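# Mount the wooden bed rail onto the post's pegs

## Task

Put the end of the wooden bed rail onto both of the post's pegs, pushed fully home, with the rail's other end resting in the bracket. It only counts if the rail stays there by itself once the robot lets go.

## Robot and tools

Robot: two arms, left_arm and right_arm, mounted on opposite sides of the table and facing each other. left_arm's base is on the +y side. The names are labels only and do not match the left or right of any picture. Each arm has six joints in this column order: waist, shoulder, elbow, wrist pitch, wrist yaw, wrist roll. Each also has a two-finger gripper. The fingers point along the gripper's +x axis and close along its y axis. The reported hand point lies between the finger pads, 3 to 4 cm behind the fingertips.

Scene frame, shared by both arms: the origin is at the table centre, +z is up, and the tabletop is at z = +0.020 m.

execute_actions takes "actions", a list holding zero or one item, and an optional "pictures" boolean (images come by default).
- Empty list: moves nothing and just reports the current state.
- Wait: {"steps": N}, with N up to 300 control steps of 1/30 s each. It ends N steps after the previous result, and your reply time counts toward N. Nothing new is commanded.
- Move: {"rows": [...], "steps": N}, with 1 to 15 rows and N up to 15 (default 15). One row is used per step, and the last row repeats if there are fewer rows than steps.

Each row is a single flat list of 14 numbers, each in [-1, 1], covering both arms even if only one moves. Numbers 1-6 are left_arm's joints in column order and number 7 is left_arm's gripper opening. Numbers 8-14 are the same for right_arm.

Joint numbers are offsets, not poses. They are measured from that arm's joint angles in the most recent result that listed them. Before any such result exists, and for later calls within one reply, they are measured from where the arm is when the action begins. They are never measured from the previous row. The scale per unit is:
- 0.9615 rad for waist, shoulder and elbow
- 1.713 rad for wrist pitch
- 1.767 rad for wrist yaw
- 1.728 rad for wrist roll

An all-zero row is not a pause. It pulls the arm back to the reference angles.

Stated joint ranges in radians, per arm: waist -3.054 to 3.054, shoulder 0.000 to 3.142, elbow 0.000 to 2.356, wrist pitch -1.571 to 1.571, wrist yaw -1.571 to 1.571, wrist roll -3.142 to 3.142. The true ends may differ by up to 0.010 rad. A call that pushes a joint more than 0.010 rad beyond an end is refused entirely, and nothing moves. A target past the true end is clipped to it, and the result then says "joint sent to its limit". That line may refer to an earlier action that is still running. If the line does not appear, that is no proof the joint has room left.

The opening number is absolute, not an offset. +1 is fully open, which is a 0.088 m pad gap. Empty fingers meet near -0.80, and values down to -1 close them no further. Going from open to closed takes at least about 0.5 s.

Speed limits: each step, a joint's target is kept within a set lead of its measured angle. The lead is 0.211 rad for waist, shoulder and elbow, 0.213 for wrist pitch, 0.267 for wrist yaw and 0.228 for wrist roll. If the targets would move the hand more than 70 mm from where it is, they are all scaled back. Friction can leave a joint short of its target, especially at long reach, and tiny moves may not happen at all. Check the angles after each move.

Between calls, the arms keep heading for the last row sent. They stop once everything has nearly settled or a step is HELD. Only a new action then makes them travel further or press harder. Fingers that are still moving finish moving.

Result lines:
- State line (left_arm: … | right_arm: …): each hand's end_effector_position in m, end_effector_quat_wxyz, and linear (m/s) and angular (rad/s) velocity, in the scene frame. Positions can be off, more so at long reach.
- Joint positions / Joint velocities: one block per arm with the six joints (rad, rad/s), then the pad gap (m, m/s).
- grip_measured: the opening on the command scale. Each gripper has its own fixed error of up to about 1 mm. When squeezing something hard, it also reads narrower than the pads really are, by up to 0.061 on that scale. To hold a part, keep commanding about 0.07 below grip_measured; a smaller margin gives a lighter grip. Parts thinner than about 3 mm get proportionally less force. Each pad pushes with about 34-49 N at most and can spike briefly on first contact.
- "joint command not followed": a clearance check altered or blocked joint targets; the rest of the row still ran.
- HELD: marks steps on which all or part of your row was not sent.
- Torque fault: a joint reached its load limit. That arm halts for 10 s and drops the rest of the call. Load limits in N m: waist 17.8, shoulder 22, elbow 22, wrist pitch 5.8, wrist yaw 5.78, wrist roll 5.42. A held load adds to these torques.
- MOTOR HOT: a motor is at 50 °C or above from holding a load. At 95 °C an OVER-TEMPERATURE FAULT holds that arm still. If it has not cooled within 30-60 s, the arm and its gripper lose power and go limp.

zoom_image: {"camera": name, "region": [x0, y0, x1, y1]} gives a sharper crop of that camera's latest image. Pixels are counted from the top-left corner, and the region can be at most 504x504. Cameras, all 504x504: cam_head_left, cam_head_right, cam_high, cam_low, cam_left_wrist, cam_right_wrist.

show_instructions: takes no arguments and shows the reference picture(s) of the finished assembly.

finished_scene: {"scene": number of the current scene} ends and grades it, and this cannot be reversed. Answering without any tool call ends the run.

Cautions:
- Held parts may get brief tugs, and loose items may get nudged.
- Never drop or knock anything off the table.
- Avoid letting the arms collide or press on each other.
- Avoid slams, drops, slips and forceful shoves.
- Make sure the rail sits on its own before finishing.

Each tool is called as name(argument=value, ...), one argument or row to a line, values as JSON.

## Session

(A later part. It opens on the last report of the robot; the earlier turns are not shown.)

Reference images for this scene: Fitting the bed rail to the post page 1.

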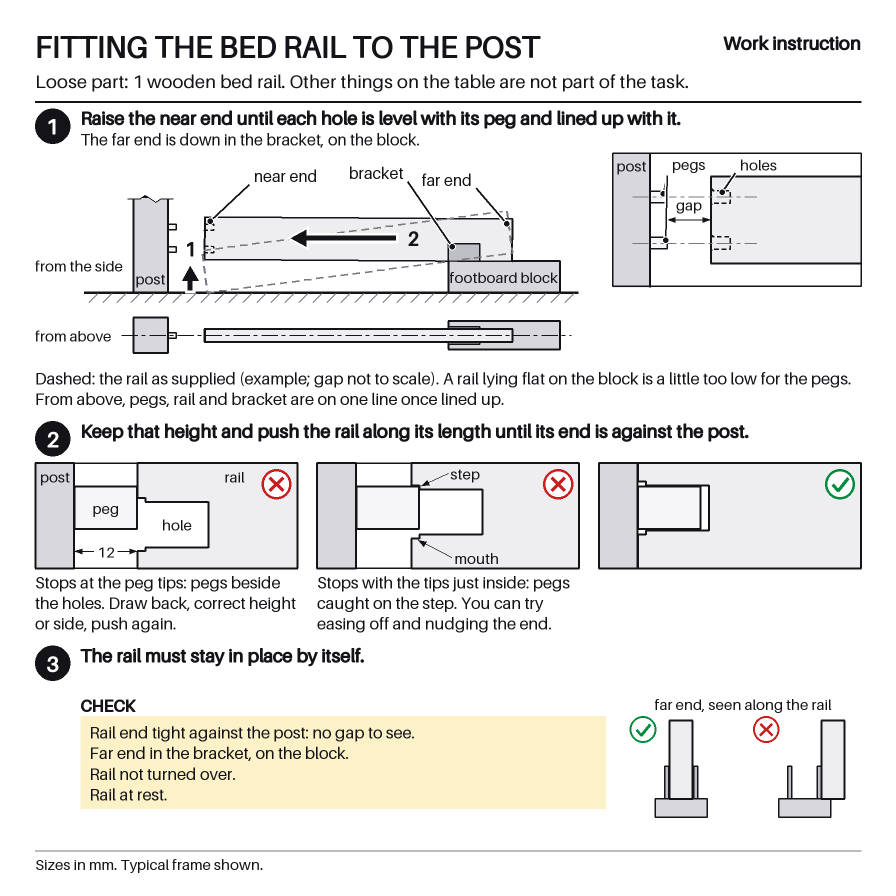

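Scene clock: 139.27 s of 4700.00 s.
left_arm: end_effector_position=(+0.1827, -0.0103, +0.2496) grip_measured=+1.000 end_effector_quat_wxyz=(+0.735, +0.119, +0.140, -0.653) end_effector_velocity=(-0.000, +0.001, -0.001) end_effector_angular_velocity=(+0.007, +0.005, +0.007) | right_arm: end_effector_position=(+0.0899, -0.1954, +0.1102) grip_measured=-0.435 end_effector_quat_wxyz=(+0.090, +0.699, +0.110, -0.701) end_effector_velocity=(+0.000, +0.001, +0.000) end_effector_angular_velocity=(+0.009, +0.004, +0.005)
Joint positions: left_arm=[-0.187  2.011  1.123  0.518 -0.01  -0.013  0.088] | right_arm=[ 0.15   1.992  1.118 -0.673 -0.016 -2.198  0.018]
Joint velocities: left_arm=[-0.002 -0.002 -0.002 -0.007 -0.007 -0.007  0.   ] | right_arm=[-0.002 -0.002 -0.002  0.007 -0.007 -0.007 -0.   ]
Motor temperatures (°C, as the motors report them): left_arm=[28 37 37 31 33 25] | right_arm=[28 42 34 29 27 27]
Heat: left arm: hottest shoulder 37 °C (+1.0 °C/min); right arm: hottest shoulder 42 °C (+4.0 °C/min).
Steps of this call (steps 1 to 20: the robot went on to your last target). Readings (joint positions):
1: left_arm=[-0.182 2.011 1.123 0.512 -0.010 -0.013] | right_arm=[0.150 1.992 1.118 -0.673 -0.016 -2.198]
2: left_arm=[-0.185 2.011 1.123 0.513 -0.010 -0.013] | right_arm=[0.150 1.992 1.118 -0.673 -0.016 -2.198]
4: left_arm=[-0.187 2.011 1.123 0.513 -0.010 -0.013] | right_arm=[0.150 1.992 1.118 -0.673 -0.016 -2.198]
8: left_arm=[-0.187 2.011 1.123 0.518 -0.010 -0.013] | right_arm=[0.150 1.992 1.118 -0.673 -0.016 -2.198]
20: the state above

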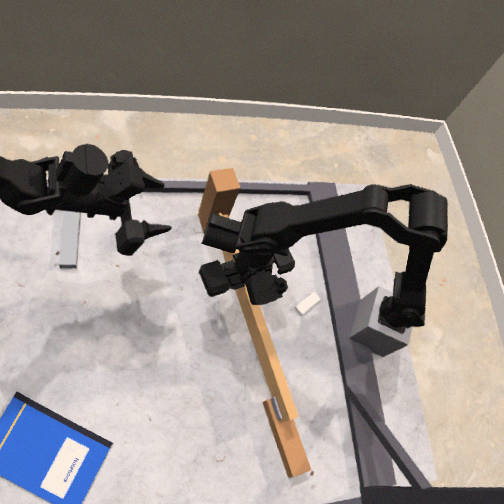

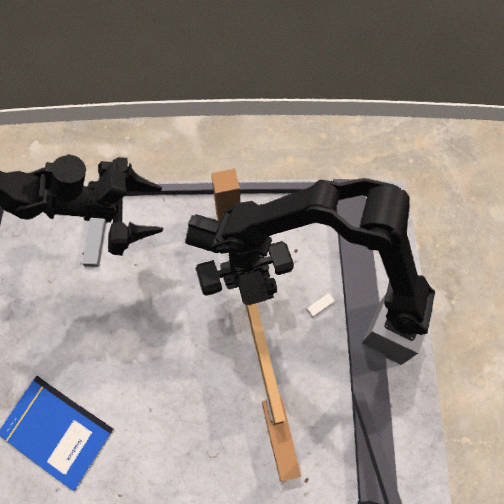

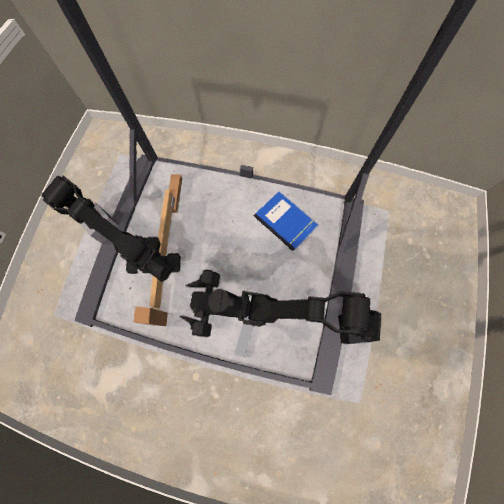

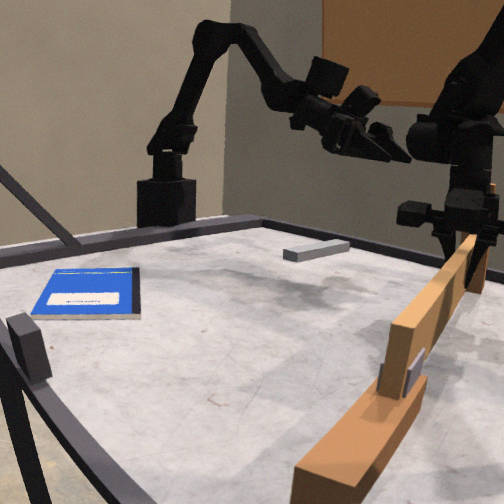

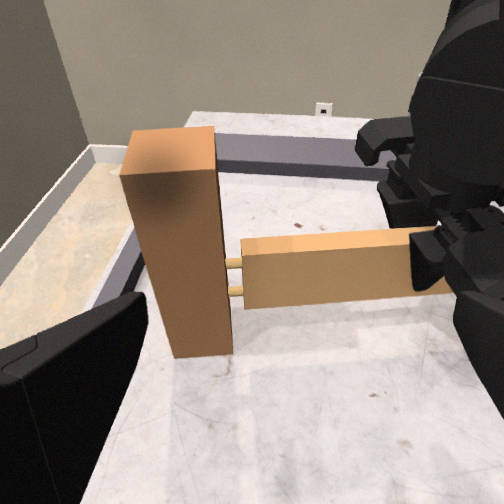

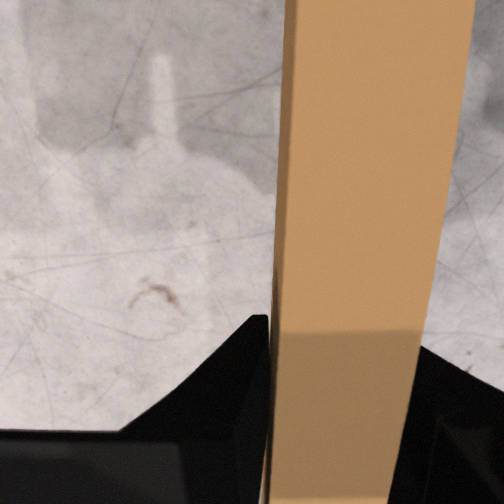

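execute_actions(
  actions=[
    {"rows":[[0,0.26,-0.26,0.5,0,0,1,0,0,0,0,0,0,-0.9]],"steps":15},
  ],
  pictures=false,
)

execute_actions(
  actions=[
    {"steps":25},
  ],
)

zoom_image(
  camera="cam_left_wrist",
  region=[150,150,350,350],
)

Scene clock: 150.60 s of 4700.00 s.
left_arm: end_effector_position=(+0.1798, +0.0169, +0.1968) grip_measured=+1.000 end_effector_quat_wxyz=(+0.746, +0.027, +0.039, -0.664) end_effector_velocity=(+0.005, -0.048, +0.321) end_effector_angular_velocity=(-1.300, -0.133, +0.006) | right_arm: end_effector_position=(+0.0899, -0.1954, +0.1102) grip_measured=-0.436 end_effector_quat_wxyz=(+0.089, +0.699, +0.109, -0.701) end_effector_velocity=(+0.001, +0.003, +0.001) end_effector_angular_velocity=(+0.014, +0.002, +0.020)
Joint positions: left_arm=[-0.187  2.256  0.876  1.285 -0.01  -0.013  0.088] | right_arm=[ 0.15   1.992  1.118 -0.673 -0.016 -2.194  0.018]
Joint velocities: left_arm=[-0.002 -0.105  0.081  1.121 -0.007 -0.007  0.   ] | right_arm=[-0.002 -0.002  0.002  0.007 -0.007 -0.022 -0.   ]
Motor temperatures (°C, as the motors report them): left_arm=[28 39 36 33 33 25] | right_arm=[28 42 34 29 27 27]
Heat: left arm: hottest shoulder 39 °C (+3.0 °C/min); right arm: hottest shoulder 42 °C (+4.1 °C/min).
Steps of this call (steps 1 to 15: the robot went on to your last target; steps 16 to 90: nothing new was sent; then 7.83 s passed at rest; steps 91 to 105: all 15 steps of this action). Readings (joint positions):
91: left_arm=[-0.187 2.024 1.106 0.557 -0.010 -0.013] | right_arm=[0.150 1.992 1.118 -0.673 -0.016 -2.196]
92: left_arm=[-0.187 2.035 1.087 0.596 -0.010 -0.013] | right_arm=[0.150 1.992 1.118 -0.673 -0.016 -2.196]
94: left_arm=[-0.187 2.072 1.042 0.658 -0.010 -0.013] | right_arm=[0.150 1.992 1.118 -0.673 -0.016 -2.195]
98: left_arm=[-0.187 2.197 0.927 0.863 -0.010 -0.013] | right_arm=[0.150 1.992 1.118 -0.673 -0.016 -2.194]
105: the state above

Scene clock: 151.43 s of 4700.00 s.
left_arm: end_effector_position=(+0.1799, +0.0152, +0.2182) grip_measured=+1.000 end_effector_quat_wxyz=(+0.747, -0.004, +0.005, -0.665) end_effector_velocity=(-0.000, +0.002, +0.000) end_effector_angular_velocity=(-0.003, +0.007, +0.005) | right_arm: end_effector_position=(+0.0899, -0.1954, +0.1102) grip_measured=-0.436 end_effector_quat_wxyz=(+0.089, +0.699, +0.109, -0.701) end_effector_velocity=(+0.001, -0.003, +0.000) end_effector_angular_velocity=(-0.009, -0.005, +0.019)
Joint positions: left_arm=[-0.187  2.253  0.879  1.373 -0.01  -0.013  0.088] | right_arm=[ 0.15   1.992  1.118 -0.673 -0.016 -2.194  0.018]
Joint velocities: left_arm=[-0.002 -0.002 -0.007  0.007 -0.007 -0.007  0.   ] | right_arm=[-0.002 -0.002 -0.002 -0.007  0.007 -0.022 -0.   ]
Motor temperatures (°C, as the motors report them): left_arm=[28 39 36 33 33 25] | right_arm=[28 42 34 29 27 27]
Heat: left arm: hottest shoulder 39 °C (+3.0 °C/min); right arm: hottest shoulder 42 °C (+4.0 °C/min).
Steps of this call (steps 1 to 25: the robot went on to your last target). Readings (joint positions):
1: left_arm=[-0.187 2.253 0.878 1.313 -0.010 -0.013] | right_arm=[0.150 1.992 1.118 -0.673 -0.016 -2.194]
2: left_arm=[-0.187 2.253 0.879 1.332 -0.010 -0.013] | right_arm=[0.150 1.992 1.118 -0.673 -0.016 -2.194]
4: left_arm=[-0.187 2.253 0.879 1.347 -0.010 -0.013] | right_arm=[0.150 1.992 1.118 -0.673 -0.016 -2.194]
8: left_arm=[-0.187 2.253 0.879 1.370 -0.010 -0.013] | right_arm=[0.150 1.992 1.118 -0.673 -0.016 -2.194]
25: the state above

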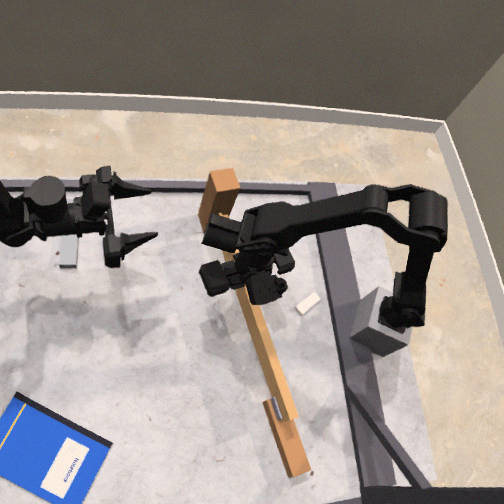

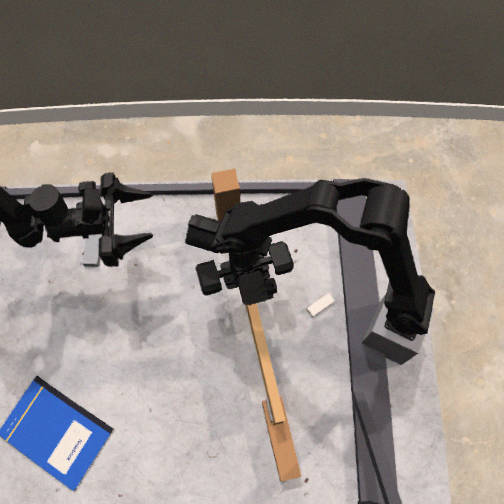

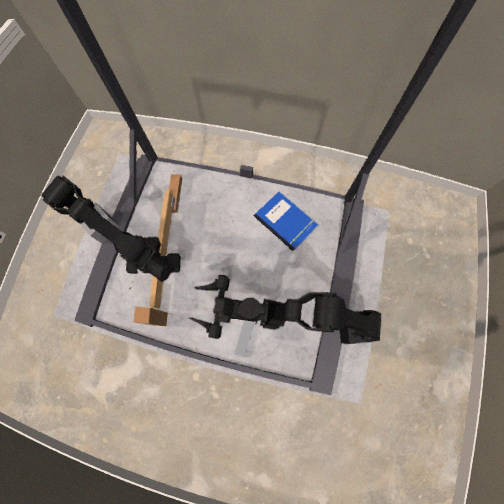

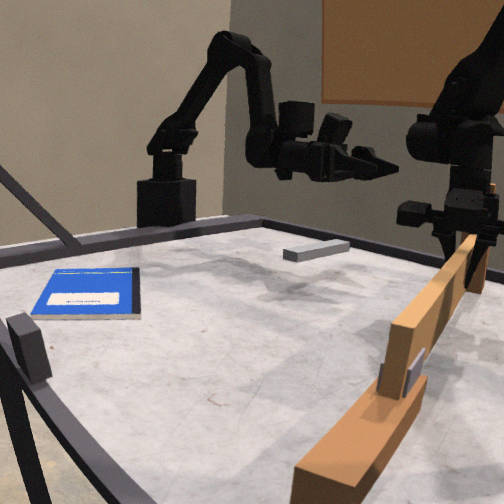

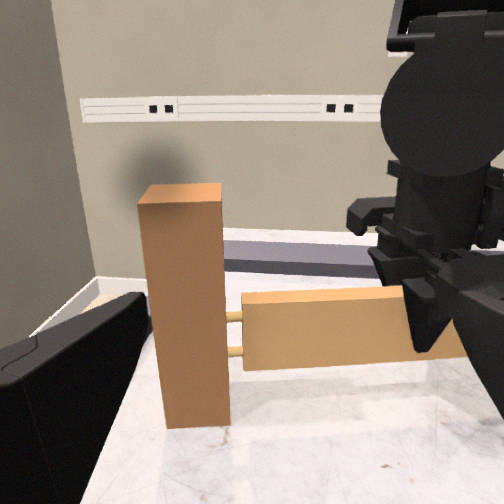

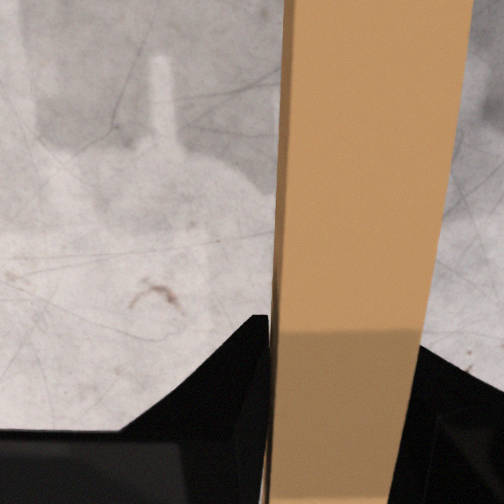

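Region (150, 150, 350, 350) of cam_left_wrist's 504x504 image, scaled by 2.520, with more detail than that image has.

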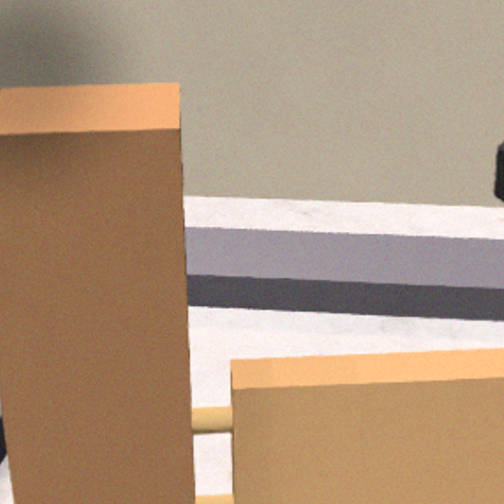

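zoom_image(
  camera="cam_left_wrist",
  region=[190,270,310,390],
)

Region (190, 270, 310, 390) of cam_left_wrist's 504x504 image, scaled by 4.200, with more detail than that image has.

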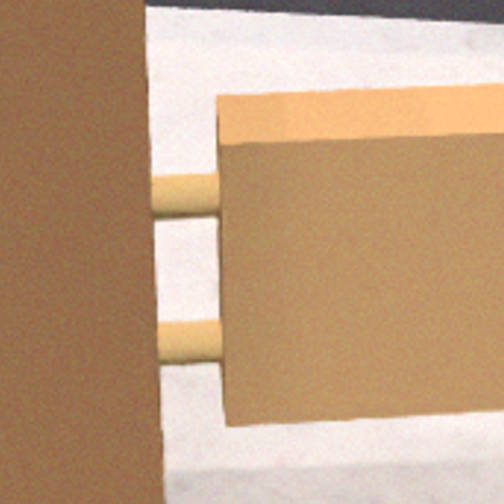

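execute_actions(
  actions=[
    {"rows":[[0,0,0,0,0,0,1,0,0.03,0.035,0,0,0,-0.9]],"steps":12},
  ],
  pictures=false,
)

execute_actions(
  actions=[
    {"rows":[[0,0,0,0,0,0,1,-0.05,0,0,0,0.03,-0.01,-0.9],[0,0,0,0,0,0,1,-0.05,0,0,0,0.03,-0.01,-0.9],[0,0,0,0,0,0,1,0,0,0,0,0,0,-0.9],[0,0,0,0,0,0,1,0,0,0,0,0,0,-0.9],[0,0,0,0,0,0,1,-0.05,0,0,0,0.03,-0.01,-0.9],[0,0,0,0,0,0,1,-0.05,0,0,0,0.03,-0.01,-0.9],[0,0,0,0,0,0,1,0,0,0,0,0,0,-0.9],[0,0,0,0,0,0,1,0,0,0,0,0,0,-0.9],[0,0,0,0,0,0,1,-0.05,0,0,0,0.03,-0.01,-0.9]],"steps":15},
  ],
)

zoom_image(
  camera="cam_left_wrist",
  region=[190,270,310,390],
)

Scene clock: 164.20 s of 4700.00 s.
left_arm: end_effector_position=(+0.1799, +0.0152, +0.2182) grip_measured=+1.000 end_effector_quat_wxyz=(+0.747, -0.004, +0.005, -0.665) end_effector_velocity=(-0.000, -0.001, +0.000) end_effector_angular_velocity=(+0.002, +0.008, +0.005) | right_arm: end_effector_position=(+0.0901, -0.1943, +0.1079) grip_measured=-0.436 end_effector_quat_wxyz=(+0.091, +0.697, +0.105, -0.703) end_effector_velocity=(+0.001, +0.003, +0.001) end_effector_angular_velocity=(+0.014, +0.003, +0.005)
Joint positions: left_arm=[-0.187  2.253  0.879  1.373 -0.01  -0.013  0.088] | right_arm=[ 0.15   2.008  1.131 -0.68  -0.017 -2.192  0.018]
Joint velocities: left_arm=[-0.002 -0.002  0.002 -0.007 -0.007 -0.007  0.   ] | right_arm=[-0.002 -0.002  0.002  0.007 -0.007 -0.007  0.   ]
Motor temperatures (°C, as the motors report them): left_arm=[28 40 35 35 33 25] | right_arm=[27 41 34 29 26 26]
Heat: left arm: hottest shoulder 40 °C (+4.0 °C/min); right arm: hottest shoulder 41 °C (+1.0 °C/min).
Steps of this call (steps 1 to 15: the robot went on to your last target; steps 16 to 90: nothing new was sent; then 9.37 s passed at rest; steps 91 to 102: all 12 steps of this action). Readings (joint positions):
91: left_arm=[-0.187 2.253 0.879 1.373 -0.010 -0.013] | right_arm=[0.150 1.996 1.120 -0.673 -0.016 -2.193]
92: left_arm=[-0.187 2.253 0.879 1.373 -0.010 -0.013] | right_arm=[0.150 2.001 1.123 -0.673 -0.017 -2.193]
94: left_arm=[-0.187 2.253 0.879 1.373 -0.010 -0.013] | right_arm=[0.150 2.005 1.128 -0.677 -0.017 -2.192]
98: left_arm=[-0.187 2.253 0.879 1.373 -0.010 -0.013] | right_arm=[0.150 2.007 1.130 -0.680 -0.017 -2.192]
102: the state above

Scene clock: 164.70 s of 4700.00 s.
left_arm: end_effector_position=(+0.1799, +0.0152, +0.2182) grip_measured=+1.000 end_effector_quat_wxyz=(+0.747, -0.004, +0.005, -0.665) end_effector_velocity=(-0.005, -0.001, +0.000) end_effector_angular_velocity=(-0.000, +0.022, -0.015) | right_arm: end_effector_position=(+0.0920, -0.1949, +0.1080) grip_measured=-0.439 end_effector_quat_wxyz=(+0.089, +0.697, +0.105, -0.704) end_effector_velocity=(-0.000, -0.002, +0.000) end_effector_angular_velocity=(-0.009, -0.005, +0.024)
Joint positions: left_arm=[-0.187  2.253  0.879  1.373 -0.01  -0.013  0.088] | right_arm=[ 0.143  2.008  1.131 -0.68  -0.02  -2.196  0.018]
Joint velocities: left_arm=[-0.007 -0.002  0.002 -0.007  0.007 -0.022  0.   ] | right_arm=[ 0.002 -0.002 -0.002 -0.007  0.007 -0.022 -0.   ]
Motor temperatures (°C, as the motors report them): left_arm=[28 40 35 35 33 25] | right_arm=[27 41 34 29 26 26]
Heat: left arm: hottest shoulder 40 °C (+4.0 °C/min); right arm: hottest shoulder 41 °C (+1.0 °C/min).
Steps of this call (steps 1 to 15: all 15 steps of this action). Readings (joint positions):
1: left_arm=[-0.187 2.253 0.879 1.373 -0.010 -0.013] | right_arm=[0.147 2.008 1.131 -0.680 -0.014 -2.192]
2: left_arm=[-0.187 2.253 0.879 1.373 -0.010 -0.013] | right_arm=[0.143 2.008 1.131 -0.680 -0.021 -2.192]
4: left_arm=[-0.187 2.253 0.879 1.373 -0.010 -0.013] | right_arm=[0.146 2.008 1.131 -0.680 -0.019 -2.192]
8: left_arm=[-0.187 2.253 0.879 1.373 -0.010 -0.013] | right_arm=[0.146 2.008 1.131 -0.680 -0.017 -2.193]
15: the state above

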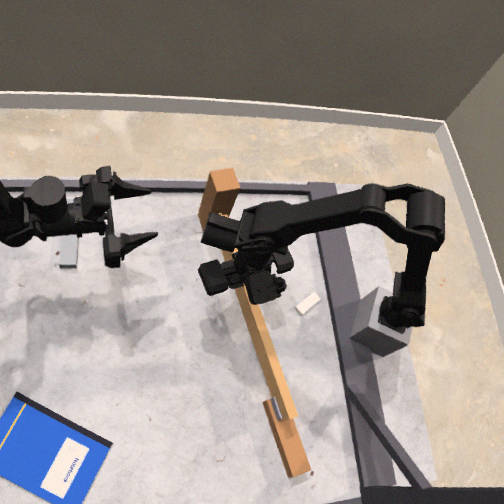

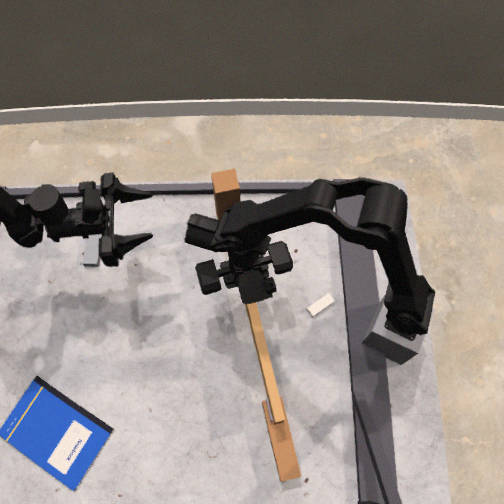

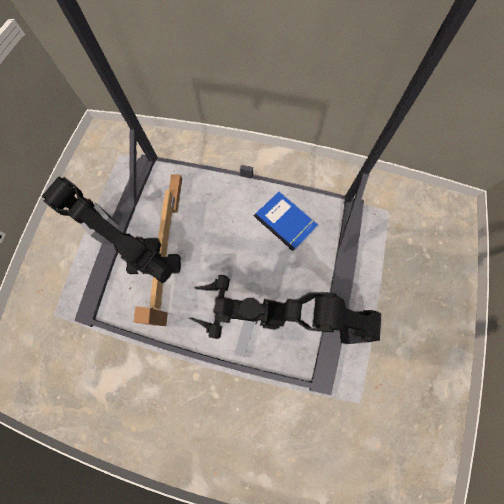

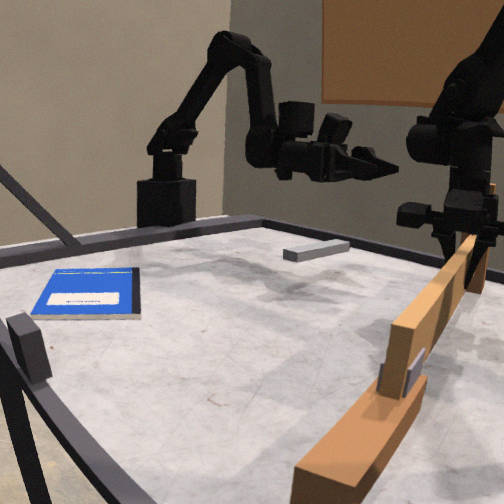

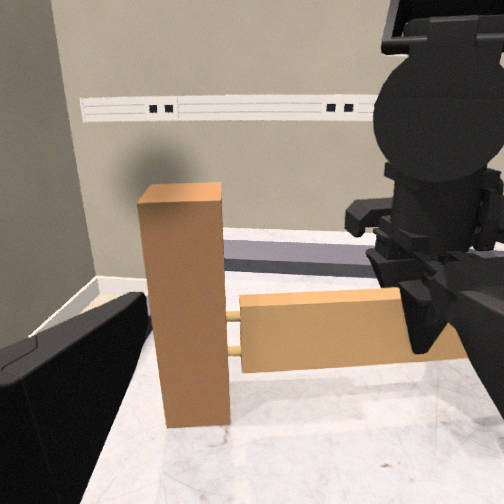

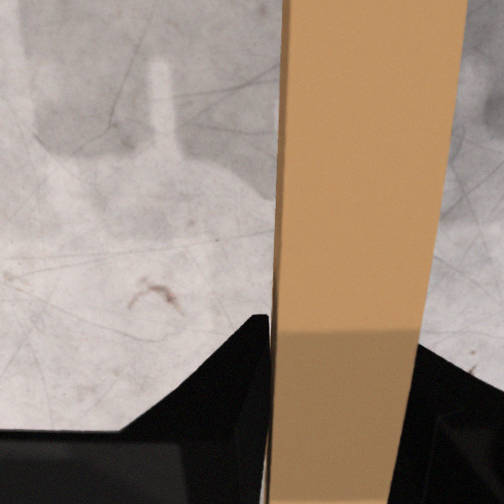

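Region (190, 270, 310, 390) of cam_left_wrist's 504x504 image, scaled by 4.200, with more detail than that image has.

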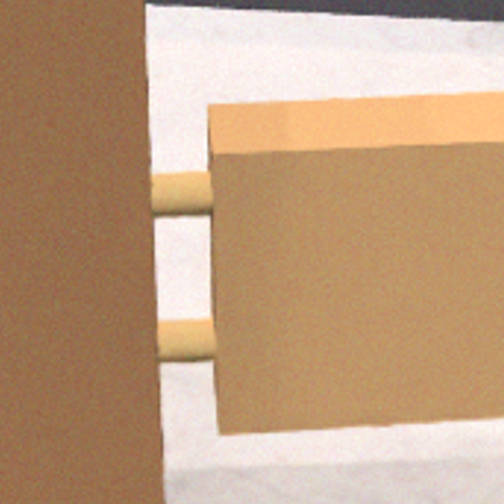

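execute_actions(
  actions=[
    {"rows":[[0,0,0,0,0,0,1,-0.05,0,0.014,-0.002,0.03,-0.01,-0.9],[0,0,0,0,0,0,1,-0.05,0,0.016,-0.003,0.03,-0.01,-0.9],[0,0,0,0,0,0,1,0,0,0.018,-0.004,0,0,-0.9],[0,0,0,0,0,0,1,0,0,0.02,-0.005,0,0,-0.9],[0,0,0,0,0,0,1,-0.05,0,0.022,-0.006,0.03,-0.01,-0.9],[0,0,0,0,0,0,1,-0.05,0,0.024,-0.007,0.03,-0.01,-0.9],[0,0,0,0,0,0,1,0,0,0.026,-0.008,0,0,-0.9],[0,0,0,0,0,0,1,0,0,0.028,-0.009,0,0,-0.9],[0,0,0,0,0,0,1,-0.05,0,0.03,-0.01,0.03,-0.01,-0.9],[0,0,0,0,0,0,1,-0.05,0,0.032,-0.011,0.03,-0.01,-0.9],[0,0,0,0,0,0,1,0,0,0.034,-0.012,0,0,-0.9],[0,0,0,0,0,0,1,0,0,0.036,-0.013,0,0,-0.9],[0,0,0,0,0,0,1,-0.05,0,0.038,-0.014,0.03,-0.01,-0.9]],"steps":15},
  ],
  pictures=false,
)

Scene clock: 171.13 s of 4700.00 s.
left_arm: end_effector_position=(+0.1799, +0.0152, +0.2182) grip_measured=+1.000 end_effector_quat_wxyz=(+0.747, -0.004, +0.005, -0.665) end_effector_velocity=(-0.003, +0.001, -0.003) end_effector_angular_velocity=(+0.011, +0.009, -0.010) | right_arm: end_effector_position=(+0.0925, -0.1947, +0.1100) grip_measured=-0.439 end_effector_quat_wxyz=(+0.090, +0.694, +0.103, -0.707) end_effector_velocity=(+0.001, +0.004, +0.003) end_effector_angular_velocity=(+0.010, +0.004, +0.049)
Joint positions: left_arm=[-0.187  2.253  0.879  1.373 -0.01  -0.013  0.088] | right_arm=[ 0.14   2.009  1.142 -0.698 -0.024 -2.198  0.018]
Joint velocities: left_arm=[-0.002 -0.002 -0.007 -0.007  0.007 -0.007  0.   ] | right_arm=[-0.002  0.002  0.017 -0.007 -0.007 -0.051 -0.001]
Motor temperatures (°C, as the motors report them): left_arm=[28 41 35 35 33 25] | right_arm=[28 41 34 29 28 26]
Heat: left arm: hottest shoulder 41 °C (+5.1 °C/min); right arm: hottest shoulder 41 °C (+2.0 °C/min).
Steps of this call (steps 1 to 15: the robot went on to your last target; steps 16 to 90: nothing new was sent; then 2.93 s passed at rest; steps 91 to 105: all 15 steps of this action). Readings (joint positions):
91: left_arm=[-0.187 2.253 0.879 1.373 -0.010 -0.013] | right_arm=[0.143 2.008 1.131 -0.680 -0.020 -2.198]
92: left_arm=[-0.187 2.253 0.879 1.373 -0.010 -0.013] | right_arm=[0.143 2.008 1.131 -0.680 -0.020 -2.198]
94: left_arm=[-0.187 2.253 0.879 1.373 -0.010 -0.013] | right_arm=[0.145 2.008 1.131 -0.681 -0.019 -2.198]
98: left_arm=[-0.187 2.253 0.879 1.373 -0.010 -0.013] | right_arm=[0.143 2.008 1.135 -0.687 -0.022 -2.197]
105: the state above

execute_actions(
  actions=[
    {"rows":[[0,0,0,0,0,0,1,-0.05,0.012,0.016,0,0.03,-0.01,-0.9],[0,0,0,0,0,0,1,-0.05,0.014,0.018,0,0.03,-0.01,-0.9],[0,0,0,0,0,0,1,0,0.016,0.02,0,0,0,-0.9],[0,0,0,0,0,0,1,0,0.018,0.022,0,0,0,-0.9],[0,0,0,0,0,0,1,-0.05,0.02,0.024,0,0.03,-0.01,-0.9],[0,0,0,0,0,0,1,-0.05,0.022,0.026,0,0.03,-0.01,-0.9],[0,0,0,0,0,0,1,0,0.024,0.028,0,0,0,-0.9],[0,0,0,0,0,0,1,0,0.026,0.03,0,0,0,-0.9],[0,0,0,0,0,0,1,-0.05,0.028,0.032,0,0.03,-0.01,-0.9],[0,0,0,0,0,0,1,-0.05,0.03,0.034,0,0.03,-0.01,-0.9],[0,0,0,0,0,0,1,0,0.032,0.036,0,0,0,-0.9],[0,0,0,0,0,0,1,0,0.034,0.038,0,0,0,-0.9],[0,0,0,0,0,0,1,-0.05,0.036,0.04,0,0.03,-0.01,-0.9]],"steps":15},
  ],
)

zoom_image(
  camera="cam_left_wrist",
  region=[190,270,310,390],
)

Scene clock: 177.13 s of 4700.00 s.
left_arm: end_effector_position=(+0.1799, +0.0152, +0.2182) grip_measured=+1.000 end_effector_quat_wxyz=(+0.747, -0.004, +0.005, -0.665) end_effector_velocity=(-0.002, +0.000, -0.001) end_effector_angular_velocity=(+0.005, +0.023, -0.010) | right_arm: end_effector_position=(+0.0926, -0.1947, +0.1079) grip_measured=-0.439 end_effector_quat_wxyz=(+0.093, +0.690, +0.098, -0.711) end_effector_velocity=(-0.001, -0.003, -0.001) end_effector_angular_velocity=(-0.017, +0.014, +0.034)
Joint positions: left_arm=[-0.187  2.253  0.879  1.373 -0.01  -0.013  0.088] | right_arm=[ 0.137  2.024  1.156 -0.711 -0.029 -2.198  0.018]
Joint velocities: left_arm=[-0.002 -0.002 -0.002 -0.007  0.007 -0.022  0.   ] | right_arm=[-0.002  0.007  0.007 -0.022 -0.007 -0.037 -0.   ]
Motor temperatures (°C, as the motors report them): left_arm=[28 42 35 36 33 25] | right_arm=[29 41 34 29 29 26]
Heat: left arm: hottest shoulder 42 °C (+6.1 °C/min); right arm: hottest shoulder 41 °C (+2.0 °C/min).
Steps of this call (steps 1 to 15: the robot went on to your last target; steps 16 to 90: nothing new was sent; then 2.50 s passed at rest; steps 91 to 105: all 15 steps of this action). Readings (joint positions):
91: left_arm=[-0.187 2.253 0.879 1.373 -0.010 -0.013] | right_arm=[0.139 2.011 1.144 -0.699 -0.024 -2.200]
92: left_arm=[-0.187 2.253 0.879 1.373 -0.010 -0.013] | right_arm=[0.139 2.012 1.144 -0.699 -0.024 -2.200]
94: left_arm=[-0.187 2.253 0.879 1.373 -0.010 -0.013] | right_arm=[0.143 2.013 1.144 -0.700 -0.022 -2.200]
98: left_arm=[-0.187 2.253 0.879 1.373 -0.010 -0.013] | right_arm=[0.141 2.017 1.148 -0.704 -0.025 -2.198]
105: the state above

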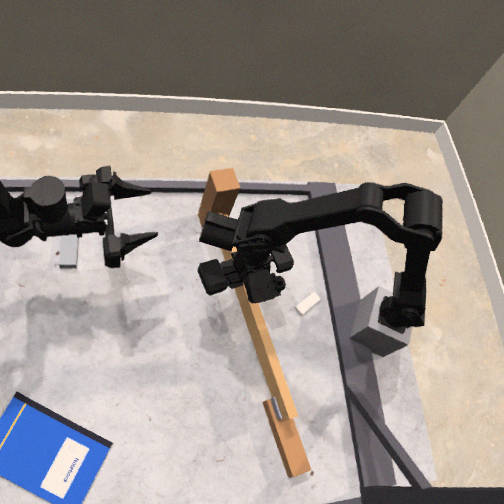

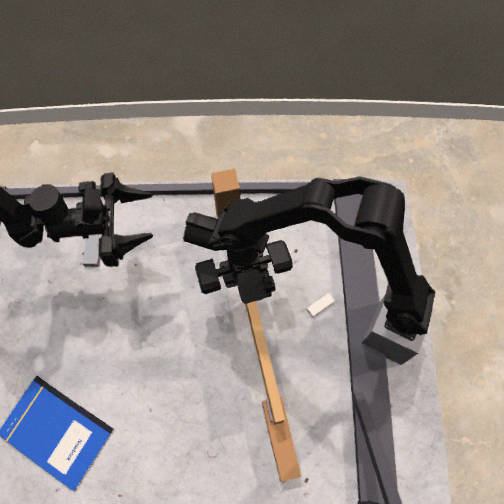

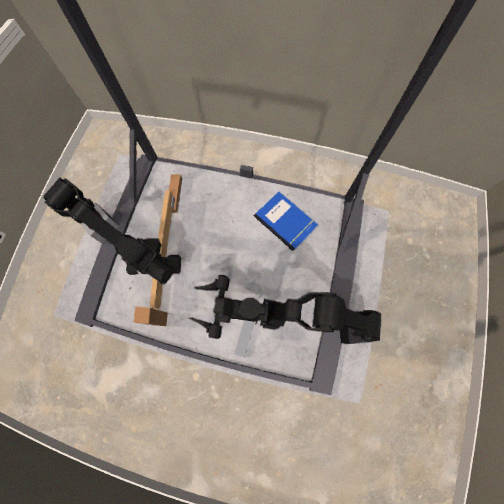

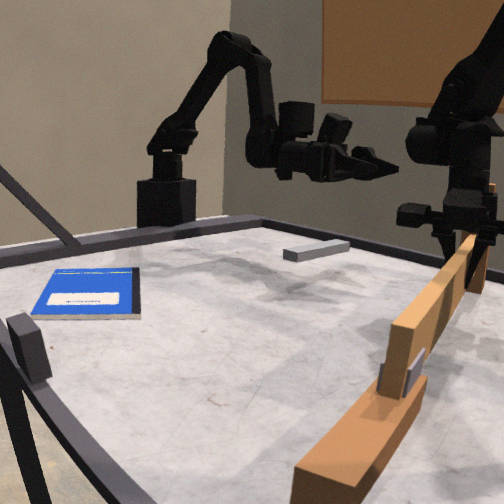

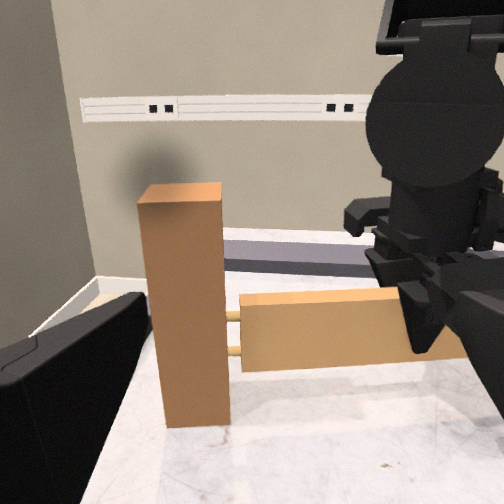

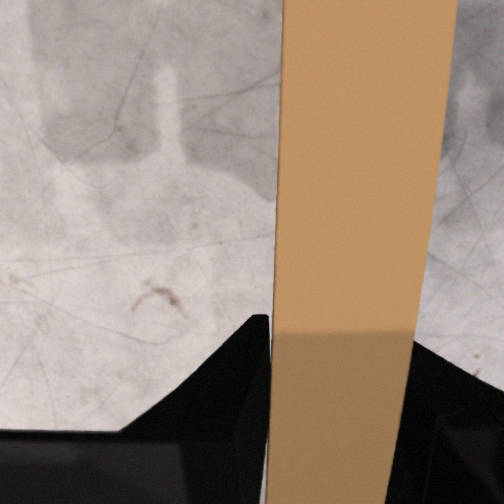

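Region (190, 270, 310, 390) of cam_left_wrist's 504x504 image, scaled by 4.200, with more detail than that image has.

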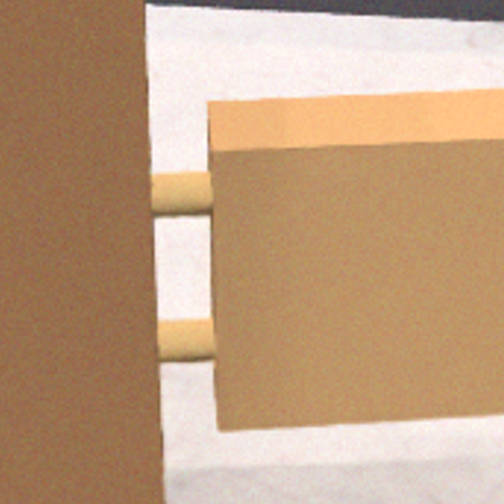

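execute_actions(
  actions=[
    {"rows":[[0,0,0,0,0,0,1,-0.05,-0.012,-0.012,0.005,0.03,-0.01,-0.9],[0,0,0,0,0,0,1,-0.05,-0.015,-0.014,0.008,0.03,-0.01,-0.9],[0,0,0,0,0,0,1,0,-0.018,-0.016,0.011,0,0,-0.9],[0,0,0,0,0,0,1,0,-0.021,-0.018,0.014,0,0,-0.9],[0,0,0,0,0,0,1,-0.05,-0.024,-0.02,0.017,0.03,-0.01,-0.9],[0,0,0,0,0,0,1,-0.05,-0.027,-0.022,0.02,0.03,-0.01,-0.9],[0,0,0,0,0,0,1,0,-0.03,-0.024,0.022,0,0,-0.9],[0,0,0,0,0,0,1,0,-0.033,-0.026,0.022,0,0,-0.9],[0,0,0,0,0,0,1,-0.05,-0.036,-0.028,0.022,0.03,-0.01,-0.9],[0,0,0,0,0,0,1,-0.05,-0.039,-0.03,0.022,0.03,-0.01,-0.9],[0,0,0,0,0,0,1,0,-0.042,-0.032,0.022,0,0,-0.9],[0,0,0,0,0,0,1,0,-0.045,-0.034,0.022,0,0,-0.9],[0,0,0,0,0,0,1,-0.05,-0.048,-0.036,0.022,0.03,-0.01,-0.9]],"steps":15},
  ],
  pictures=false,
)

Scene clock: 184.23 s of 4700.00 s.
left_arm: end_effector_position=(+0.1799, +0.0152, +0.2182) grip_measured=+1.000 end_effector_quat_wxyz=(+0.747, -0.004, +0.005, -0.665) end_effector_velocity=(-0.000, +0.002, -0.003) end_effector_angular_velocity=(+0.011, +0.009, +0.005) | right_arm: end_effector_position=(+0.0924, -0.1953, +0.1084) grip_measured=-0.439 end_effector_quat_wxyz=(+0.085, +0.693, +0.106, -0.708) end_effector_velocity=(-0.000, -0.000, +0.003) end_effector_angular_velocity=(+0.024, -0.002, +0.034)
Joint positions: left_arm=[-0.187  2.253  0.879  1.373 -0.01  -0.013  0.088] | right_arm=[ 0.135  2.005  1.128 -0.679 -0.034 -2.2    0.017]
Joint velocities: left_arm=[-0.002 -0.002 -0.007 -0.007 -0.007 -0.007  0.   ] | right_arm=[-0.002 -0.022 -0.022  0.022 -0.007 -0.037 -0.   ]
Motor temperatures (°C, as the motors report them): left_arm=[28 42 34 36 32 25] | right_arm=[29 41 35 29 30 26]
Heat: left arm: hottest shoulder 42 °C (+5.1 °C/min); right arm: hottest shoulder 41 °C (+1.0 °C/min).
Steps of this call (steps 1 to 15: the robot went on to your last target; steps 16 to 90: nothing new was sent; then 3.60 s passed at rest; steps 91 to 105: all 15 steps of this action). Readings (joint positions):
91: left_arm=[-0.187 2.253 0.879 1.373 -0.010 -0.013] | right_arm=[0.137 2.025 1.157 -0.712 -0.029 -2.201]
92: left_arm=[-0.187 2.253 0.879 1.373 -0.010 -0.013] | right_arm=[0.137 2.025 1.156 -0.712 -0.029 -2.201]
94: left_arm=[-0.187 2.253 0.879 1.373 -0.010 -0.013] | right_arm=[0.140 2.022 1.152 -0.707 -0.027 -2.200]
98: left_arm=[-0.187 2.253 0.879 1.373 -0.010 -0.013] | right_arm=[0.139 2.014 1.141 -0.693 -0.030 -2.200]
105: the state above

execute_actions(
  actions=[
    {"rows":[[0,0,0,0,0,0,1,0.003,-0.035,0.0,-0.008,0.018,0,-0.9]],"steps":12},
  ],
  pictures=false,
)

execute_actions(
  actions=[
    {"rows":[[0,0,0,0,0,0,1,-0.06,0.012,0,0.001,0.05,-0.01,-0.9],[0,0,0,0,0,0,1,-0.06,0.013,0,0.002,0.05,-0.01,-0.9],[0,0,0,0,0,0,1,0,0.014,0,0.002,0,0,-0.9],[0,0,0,0,0,0,1,0,0.015,0,0.003,0,0,-0.9],[0,0,0,0,0,0,1,-0.06,0.016,0,0.003,0.05,-0.01,-0.9],[0,0,0,0,0,0,1,-0.06,0.017,0,0.004,0.05,-0.01,-0.9],[0,0,0,0,0,0,1,0,0.018,0,0.004,0,0,-0.9],[0,0,0,0,0,0,1,0,0.019,0,0.005,0,0,-0.9],[0,0,0,0,0,0,1,-0.06,0.02,0,0.005,0.05,-0.01,-0.9],[0,0,0,0,0,0,1,-0.06,0.021,0,0.006,0.05,-0.01,-0.9],[0,0,0,0,0,0,1,0,0.022,0,0.006,0,0,-0.9],[0,0,0,0,0,0,1,0,0.023,0,0.007,0,0,-0.9],[0,0,0,0,0,0,1,-0.06,0.024,0,0.007,0.05,-0.01,-0.9]],"steps":15},
  ],
  pictures=false,
)

execute_actions(
  actions=[
    {"rows":[[0,0,0,0,0,0,1,0,0.012,0,0.001,0.0,0,-0.9],[0,0,0,0,0,0,1,0,0.013,0,0.002,0.0,0,-0.9],[0,0,0,0,0,0,1,-0.06,0.014,0,0.002,0.05,-0.01,-0.9],[0,0,0,0,0,0,1,-0.06,0.015,0,0.003,0.05,-0.01,-0.9],[0,0,0,0,0,0,1,0,0.016,0,0.003,0,0,-0.9],[0,0,0,0,0,0,1,0,0.017,0,0.004,0,0,-0.9],[0,0,0,0,0,0,1,-0.06,0.018,0,0.004,0.05,-0.01,-0.9],[0,0,0,0,0,0,1,-0.06,0.019,0,0.005,0.05,-0.01,-0.9],[0,0,0,0,0,0,1,0,0.02,0,0.005,0,0,-0.9],[0,0,0,0,0,0,1,0,0.021,0,0.006,0,0,-0.9],[0,0,0,0,0,0,1,-0.06,0.022,0,0.006,0.05,-0.01,-0.9],[0,0,0,0,0,0,1,-0.06,0.023,0,0.007,0.05,-0.01,-0.9],[0,0,0,0,0,0,1,0,0.024,0,0.007,0,0,-0.9]],"steps":15},
  ],
  pictures=false,
)

Scene clock: 198.77 s of 4700.00 s.
left_arm: end_effector_position=(+0.1799, +0.0152, +0.2182) grip_measured=+1.000 end_effector_quat_wxyz=(+0.747, -0.004, +0.005, -0.665) end_effector_velocity=(-0.005, -0.001, +0.003) end_effector_angular_velocity=(-0.005, +0.022, -0.015) | right_arm: end_effector_position=(+0.0915, -0.1954, +0.1089) grip_measured=-0.439 end_effector_quat_wxyz=(+0.090, +0.697, +0.106, -0.704) end_effector_velocity=(-0.001, -0.003, -0.001) end_effector_angular_velocity=(-0.009, +0.011, -0.010)
Joint positions: left_arm=[-0.187  2.253  0.879  1.373 -0.01  -0.013  0.088] | right_arm=[ 0.144  2.002  1.127 -0.68  -0.019 -2.197  0.017]
Joint velocities: left_arm=[-0.007 -0.007  0.002 -0.007  0.007 -0.022  0.   ] | right_arm=[-0.002  0.002 -0.002 -0.007 -0.007  0.007 -0.   ]
Motor temperatures (°C, as the motors report them): left_arm=[28 44 34 37 32 25] | right_arm=[30 44 34 29 32 26]
Heat: left arm: hottest shoulder 44 °C (+7.0 °C/min); right arm: hottest shoulder 44 °C (+2.0 °C/min).
Steps of this call (steps 1 to 15: the robot went on to your last target; steps 16 to 90: nothing new was sent; then 11.13 s passed at rest; steps 91 to 102: all 12 steps of this action). Readings (joint positions):
91: left_arm=[-0.187 2.253 0.879 1.373 -0.010 -0.013] | right_arm=[0.139 2.003 1.127 -0.677 -0.029 -2.203]
92: left_arm=[-0.187 2.253 0.879 1.373 -0.010 -0.013] | right_arm=[0.143 2.003 1.127 -0.678 -0.022 -2.202]
94: left_arm=[-0.187 2.253 0.879 1.373 -0.010 -0.013] | right_arm=[0.144 2.002 1.127 -0.680 -0.019 -2.199]
98: left_arm=[-0.187 2.253 0.879 1.373 -0.010 -0.013] | right_arm=[0.144 2.002 1.127 -0.680 -0.019 -2.197]
102: the state above

Scene clock: 199.27 s of 4700.00 s.
left_arm: end_effector_position=(+0.1799, +0.0152, +0.2182) grip_measured=+1.000 end_effector_quat_wxyz=(+0.747, -0.004, +0.005, -0.665) end_effector_velocity=(-0.002, -0.001, +0.007) end_effector_angular_velocity=(-0.029, +0.019, -0.010) | right_arm: end_effector_position=(+0.0922, -0.1959, +0.1077) grip_measured=-0.439 end_effector_quat_wxyz=(+0.090, +0.697, +0.104, -0.703) end_effector_velocity=(+0.000, -0.000, +0.001) end_effector_angular_velocity=(-0.005, -0.006, +0.024)
Joint positions: left_arm=[-0.187  2.253  0.879  1.373 -0.01  -0.013  0.088] | right_arm=[ 0.143  2.006  1.127 -0.679 -0.017 -2.197  0.017]
Joint velocities: left_arm=[-0.002 -0.002  0.002  0.022  0.007 -0.022  0.   ] | right_arm=[ 0.002 -0.002  0.002 -0.007  0.007 -0.022  0.   ]
Motor temperatures (°C, as the motors report them): left_arm=[28 44 34 37 32 25] | right_arm=[30 44 34 29 32 26]
Heat: left arm: hottest shoulder 44 °C (+7.1 °C/min); right arm: hottest shoulder 44 °C (+2.0 °C/min).
Steps of this call (steps 1 to 15: all 15 steps of this action). Readings (joint positions):
1: left_arm=[-0.187 2.253 0.879 1.373 -0.010 -0.013] | right_arm=[0.143 2.002 1.127 -0.680 -0.018 -2.197]
2: left_arm=[-0.187 2.253 0.879 1.373 -0.010 -0.013] | right_arm=[0.142 2.003 1.127 -0.680 -0.019 -2.197]
4: left_arm=[-0.187 2.253 0.879 1.373 -0.010 -0.013] | right_arm=[0.146 2.003 1.127 -0.680 -0.015 -2.196]
8: left_arm=[-0.187 2.253 0.879 1.373 -0.010 -0.013] | right_arm=[0.146 2.005 1.127 -0.679 -0.015 -2.196]
15: the state above

Scene clock: 199.77 s of 4700.00 s.
left_arm: end_effector_position=(+0.1799, +0.0152, +0.2182) grip_measured=+1.000 end_effector_quat_wxyz=(+0.747, -0.004, +0.005, -0.665) end_effector_velocity=(-0.000, -0.001, -0.002) end_effector_angular_velocity=(+0.006, +0.008, +0.005) | right_arm: end_effector_position=(+0.0913, -0.1957, +0.1072) grip_measured=-0.439 end_effector_quat_wxyz=(+0.092, +0.698, +0.104, -0.703) end_effector_velocity=(-0.002, -0.006, -0.001) end_effector_angular_velocity=(-0.023, +0.016, -0.024)
Joint positions: left_arm=[-0.187  2.253  0.879  1.373 -0.01  -0.013  0.088] | right_arm=[ 0.147  2.008  1.127 -0.678 -0.014 -2.195  0.018]
Joint velocities: left_arm=[-0.002  0.002  0.002 -0.007 -0.007 -0.007  0.   ] | right_arm=[-0.002  0.002 -0.002 -0.022 -0.007  0.022 -0.   ]
Motor temperatures (°C, as the motors report them): left_arm=[28 44 34 37 32 25] | right_arm=[30 44 34 29 32 26]
Heat: left arm: hottest shoulder 44 °C (+7.0 °C/min); right arm: hottest shoulder 44 °C (+2.0 °C/min).
Steps of this call (steps 1 to 15: all 15 steps of this action). Readings (joint positions):
1: left_arm=[-0.187 2.253 0.879 1.373 -0.010 -0.013] | right_arm=[0.146 2.006 1.127 -0.679 -0.016 -2.197]
2: left_arm=[-0.187 2.253 0.879 1.373 -0.010 -0.013] | right_arm=[0.147 2.006 1.127 -0.679 -0.014 -2.197]
4: left_arm=[-0.187 2.253 0.879 1.373 -0.010 -0.013] | right_arm=[0.143 2.006 1.127 -0.679 -0.016 -2.197]
8: left_arm=[-0.187 2.253 0.879 1.373 -0.010 -0.013] | right_arm=[0.143 2.006 1.127 -0.679 -0.016 -2.196]
15: the state above

execute_actions(
  actions=[],
)

zoom_image(
  camera="cam_low",
  region=[350,300,450,420],
)

zoom_image(
  camera="cam_left_wrist",
  region=[190,270,310,390],
)

Scene clock: 203.30 s of 4700.00 s.
left_arm: end_effector_position=(+0.1799, +0.0152, +0.2182) grip_measured=+1.000 end_effector_quat_wxyz=(+0.747, -0.004, +0.005, -0.665) end_effector_velocity=(-0.002, -0.001, +0.000) end_effector_angular_velocity=(-0.000, +0.022, -0.010) | right_arm: end_effector_position=(+0.0911, -0.1953, +0.1070) grip_measured=-0.439 end_effector_quat_wxyz=(+0.091, +0.697, +0.104, -0.703) end_effector_velocity=(-0.001, -0.002, +0.000) end_effector_angular_velocity=(-0.004, +0.009, +0.034)
Joint positions: left_arm=[-0.187  2.253  0.879  1.373 -0.01  -0.013  0.088] | right_arm=[ 0.147  2.008  1.127 -0.677 -0.016 -2.193  0.017]
Joint velocities: left_arm=[-0.002 -0.002  0.002 -0.007  0.007 -0.022  0.   ] | right_arm=[-0.002 -0.002 -0.002 -0.007 -0.007 -0.037 -0.   ]
Motor temperatures (°C, as the motors report them): left_arm=[28 44 34 38 32 25] | right_arm=[30 43 34 30 31 26]
Heat: left arm: hottest shoulder 44 °C (+6.1 °C/min); right arm: hottest shoulder 43 °C (+1.0 °C/min).
Steps of this call (steps 1 to 15: the robot went on to your last target; steps 16 to 90: nothing new was sent; then 0.53 s passed at rest). Readings (joint positions):
1: left_arm=[-0.187 2.253 0.879 1.373 -0.010 -0.013] | right_arm=[0.147 2.008 1.127 -0.678 -0.015 -2.195]
2: left_arm=[-0.187 2.253 0.879 1.373 -0.010 -0.013] | right_arm=[0.147 2.008 1.127 -0.678 -0.015 -2.194]
4: left_arm=[-0.187 2.253 0.879 1.373 -0.010 -0.013] | right_arm=[0.147 2.008 1.127 -0.677 -0.016 -2.194]
8: left_arm=[-0.187 2.253 0.879 1.373 -0.010 -0.013] | right_arm=[0.147 2.008 1.127 -0.677 -0.016 -2.193]
90: the state above
All arms were judged still, so your last target was given up. Only a new action makes them travel on or press farther. Fingers that are still opening or closing keep moving.

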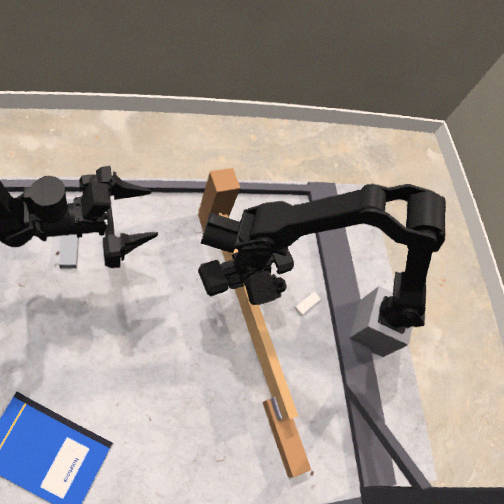

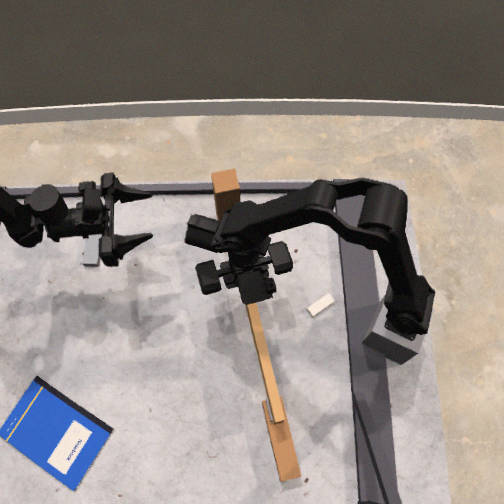

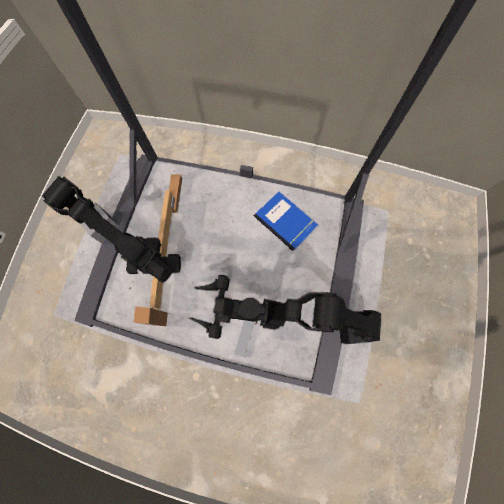

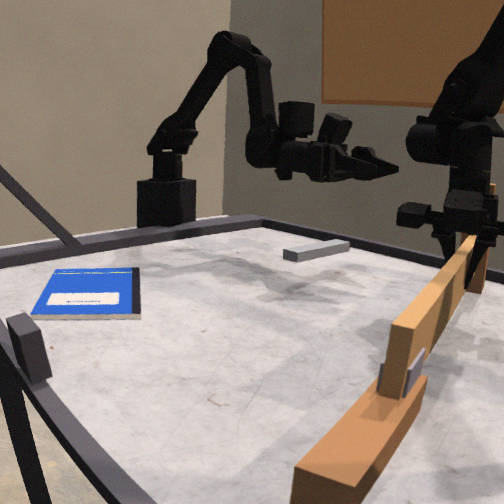

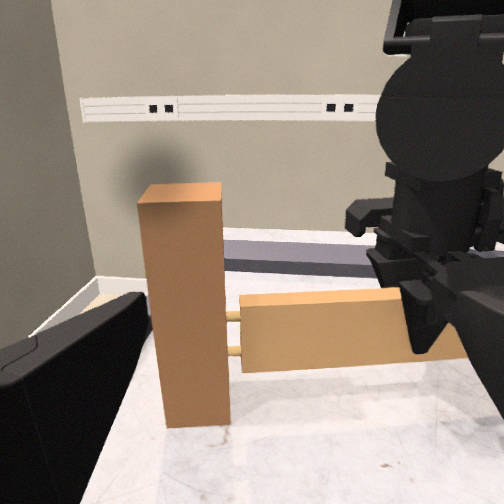

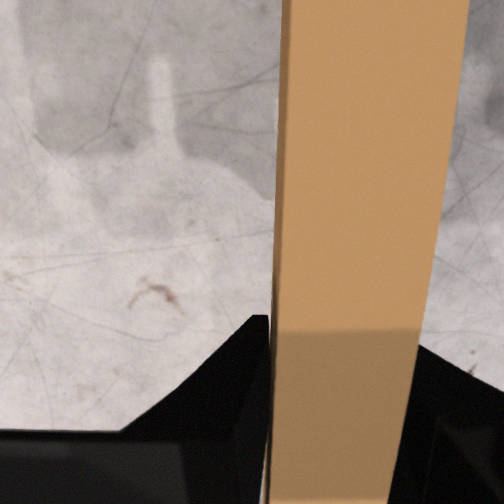

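Region (350, 300, 450, 420) of cam_low's 504x504 image, scaled by 4.200, with more detail than that image has.

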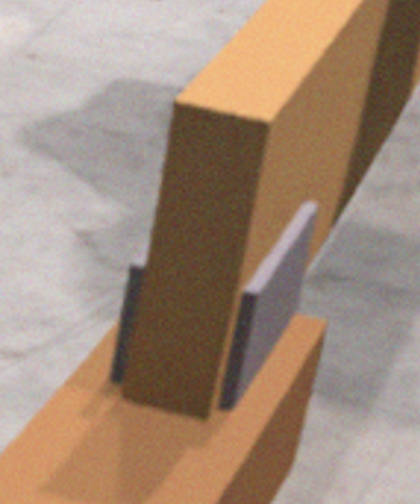

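Region (190, 270, 310, 390) of cam_left_wrist's 504x504 image, scaled by 4.200, with more detail than that image has.

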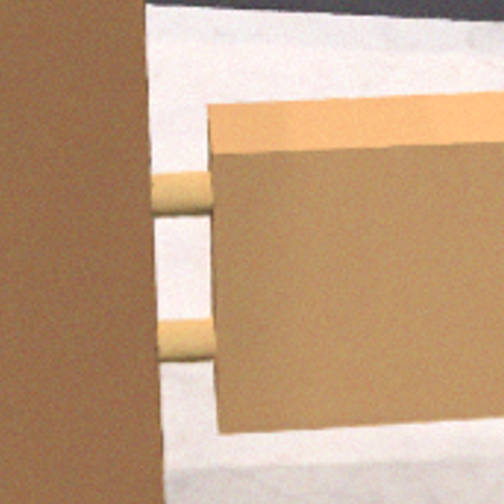

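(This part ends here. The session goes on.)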